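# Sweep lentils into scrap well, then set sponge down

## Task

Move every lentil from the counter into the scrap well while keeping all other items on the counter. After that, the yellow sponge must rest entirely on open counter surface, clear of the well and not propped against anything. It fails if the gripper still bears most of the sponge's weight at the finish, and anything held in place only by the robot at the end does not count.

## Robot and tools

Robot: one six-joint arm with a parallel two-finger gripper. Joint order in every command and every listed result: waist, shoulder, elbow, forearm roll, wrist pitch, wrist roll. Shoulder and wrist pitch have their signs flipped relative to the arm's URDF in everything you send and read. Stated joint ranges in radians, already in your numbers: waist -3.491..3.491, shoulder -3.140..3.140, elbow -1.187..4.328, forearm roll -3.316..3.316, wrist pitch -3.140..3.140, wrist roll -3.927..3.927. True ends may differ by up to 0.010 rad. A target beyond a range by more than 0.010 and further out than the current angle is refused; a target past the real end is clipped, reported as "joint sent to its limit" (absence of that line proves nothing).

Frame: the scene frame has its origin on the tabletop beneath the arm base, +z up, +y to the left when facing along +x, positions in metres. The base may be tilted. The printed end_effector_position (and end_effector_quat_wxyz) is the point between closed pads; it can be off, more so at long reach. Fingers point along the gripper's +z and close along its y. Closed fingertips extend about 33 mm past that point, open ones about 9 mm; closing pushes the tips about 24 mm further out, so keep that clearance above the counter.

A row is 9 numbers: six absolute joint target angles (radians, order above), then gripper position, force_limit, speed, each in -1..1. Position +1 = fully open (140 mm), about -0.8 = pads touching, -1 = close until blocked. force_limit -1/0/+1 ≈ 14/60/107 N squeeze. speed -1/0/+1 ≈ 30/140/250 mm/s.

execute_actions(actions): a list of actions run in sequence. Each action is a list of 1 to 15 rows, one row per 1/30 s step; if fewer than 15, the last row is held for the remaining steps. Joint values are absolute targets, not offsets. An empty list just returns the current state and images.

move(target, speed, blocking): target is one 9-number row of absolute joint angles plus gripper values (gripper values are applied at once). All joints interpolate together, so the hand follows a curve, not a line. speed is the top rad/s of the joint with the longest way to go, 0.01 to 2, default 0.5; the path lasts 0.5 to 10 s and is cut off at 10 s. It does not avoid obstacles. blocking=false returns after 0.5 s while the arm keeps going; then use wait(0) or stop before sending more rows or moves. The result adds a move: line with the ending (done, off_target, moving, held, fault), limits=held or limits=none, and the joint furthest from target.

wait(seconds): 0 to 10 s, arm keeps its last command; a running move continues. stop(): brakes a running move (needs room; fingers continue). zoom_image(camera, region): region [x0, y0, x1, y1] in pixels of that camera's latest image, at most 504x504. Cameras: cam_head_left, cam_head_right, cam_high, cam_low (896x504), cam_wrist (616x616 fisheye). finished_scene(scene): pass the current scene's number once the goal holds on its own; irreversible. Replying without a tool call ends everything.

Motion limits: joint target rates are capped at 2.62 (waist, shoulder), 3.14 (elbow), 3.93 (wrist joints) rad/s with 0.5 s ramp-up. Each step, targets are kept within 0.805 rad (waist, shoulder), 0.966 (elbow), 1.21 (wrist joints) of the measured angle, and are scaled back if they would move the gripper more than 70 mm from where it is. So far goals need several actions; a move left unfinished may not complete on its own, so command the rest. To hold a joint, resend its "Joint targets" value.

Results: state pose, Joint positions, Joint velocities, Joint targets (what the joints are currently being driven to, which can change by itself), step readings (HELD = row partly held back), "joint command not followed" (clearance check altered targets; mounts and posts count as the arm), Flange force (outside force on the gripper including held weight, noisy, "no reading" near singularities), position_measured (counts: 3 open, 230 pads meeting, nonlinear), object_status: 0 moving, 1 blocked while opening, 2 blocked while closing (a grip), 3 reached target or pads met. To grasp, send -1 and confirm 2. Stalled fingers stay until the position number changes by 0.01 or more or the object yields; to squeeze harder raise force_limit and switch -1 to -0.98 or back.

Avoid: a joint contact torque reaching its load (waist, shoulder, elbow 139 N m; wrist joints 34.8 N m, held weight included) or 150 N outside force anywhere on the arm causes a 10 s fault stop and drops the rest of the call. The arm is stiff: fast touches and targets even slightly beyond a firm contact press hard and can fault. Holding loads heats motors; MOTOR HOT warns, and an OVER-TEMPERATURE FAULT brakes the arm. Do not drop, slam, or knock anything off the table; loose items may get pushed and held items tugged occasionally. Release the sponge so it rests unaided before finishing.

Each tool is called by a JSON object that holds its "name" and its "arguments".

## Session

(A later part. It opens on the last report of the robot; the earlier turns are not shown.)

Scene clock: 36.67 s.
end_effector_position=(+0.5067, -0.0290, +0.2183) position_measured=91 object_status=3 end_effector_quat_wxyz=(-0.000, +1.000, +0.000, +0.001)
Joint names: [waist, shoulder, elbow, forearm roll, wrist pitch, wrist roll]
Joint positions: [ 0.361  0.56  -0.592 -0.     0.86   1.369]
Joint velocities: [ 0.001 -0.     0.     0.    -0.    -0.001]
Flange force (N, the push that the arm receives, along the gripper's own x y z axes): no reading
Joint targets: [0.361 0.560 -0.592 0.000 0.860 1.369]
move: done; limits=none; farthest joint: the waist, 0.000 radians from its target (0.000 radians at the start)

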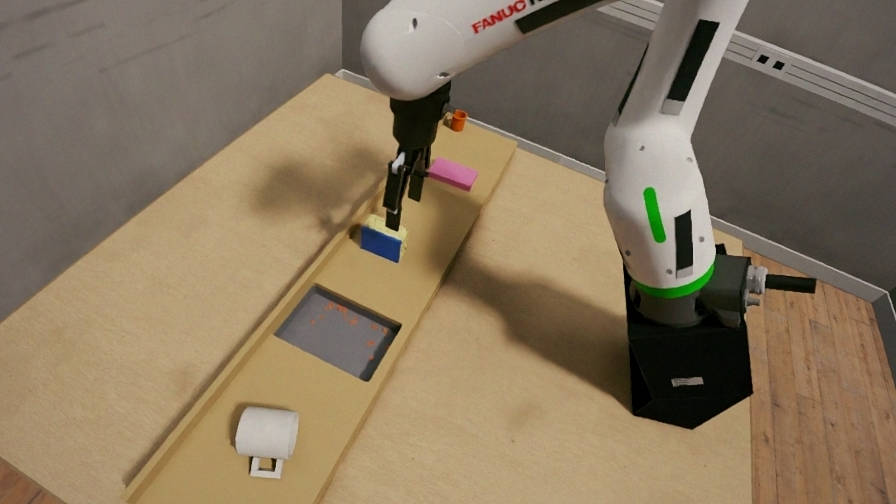

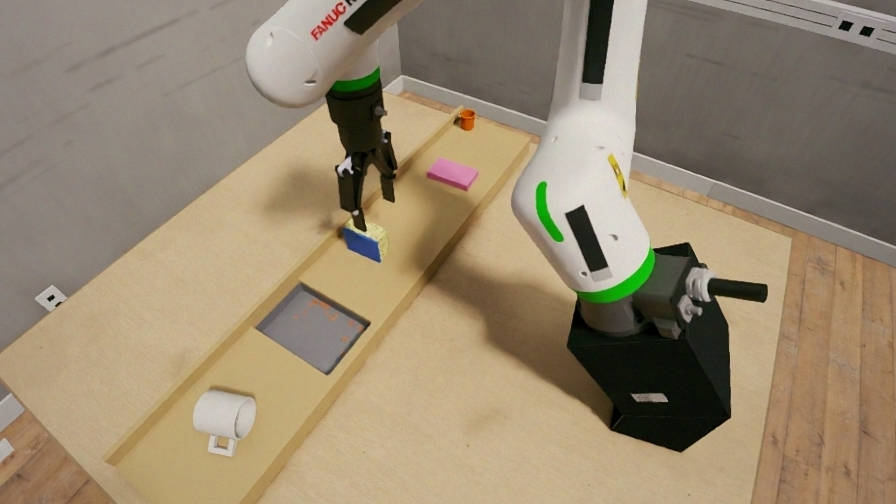

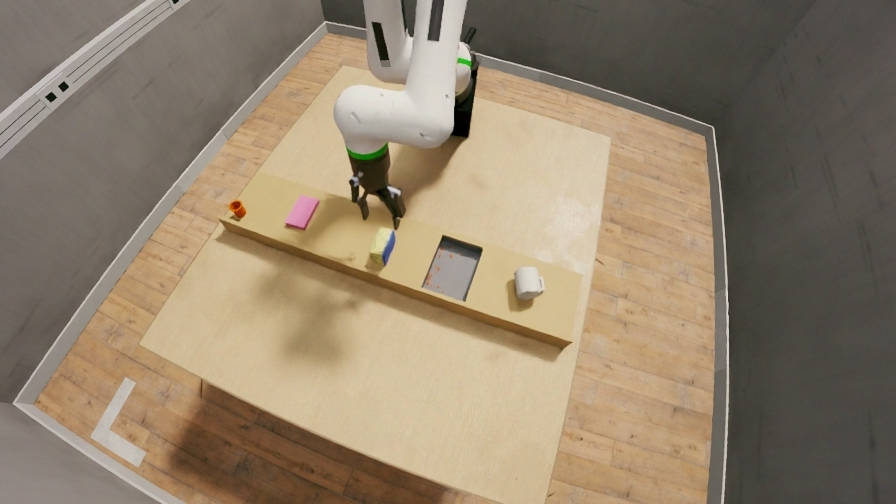

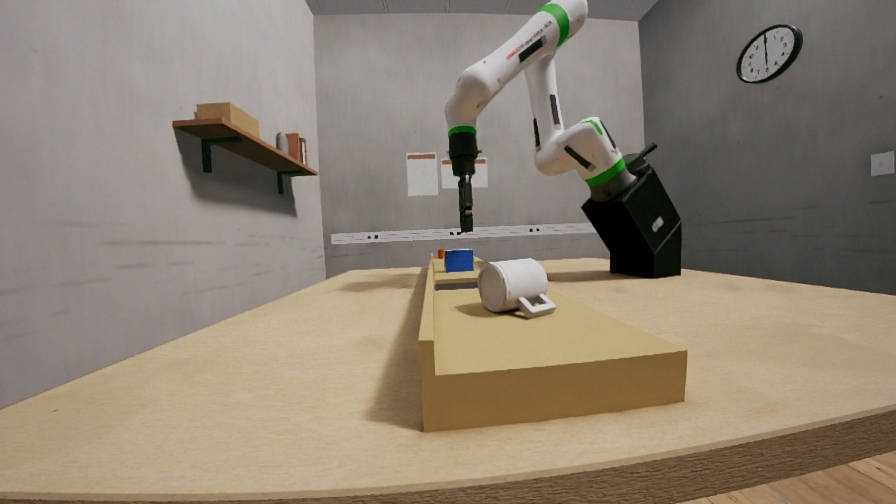

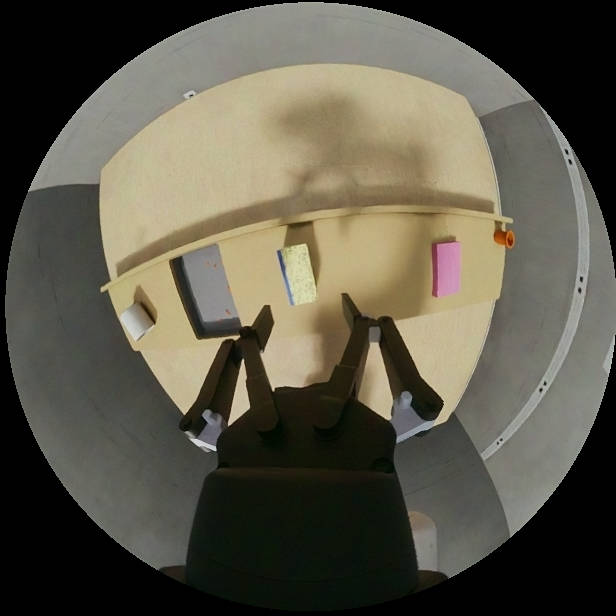

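IK notes (tool down): pick A,B,c=z-.09; vX=.7805A-.625c, vZ=.625A+.7805c, w=atan2(B,vX), q1=w+.361, r=hyp(vX,B), D²=r²+vZ², sin q3=(D²-.353)/.3526, cosα=(D²-.0168)/(.82D), s=α-atan(r/vZ), e=q3+s, cos p=.625cw·ce-.78se, tan q4=.625sw/(.625cw·se+.78ce), az=.202+atan2(sw·ce,.78cw·ce+.625se), yaw_x=az+q6-1.571, x=.113+.98A-.2B+.13sin az, y=.023+.2A+.98B-.13cos az. Sponge is soft: grip -0.36 push, -0.5 carry.

{"name": "finished_scene", "arguments": {"scene": 1}}

The scene is finished: the task was done.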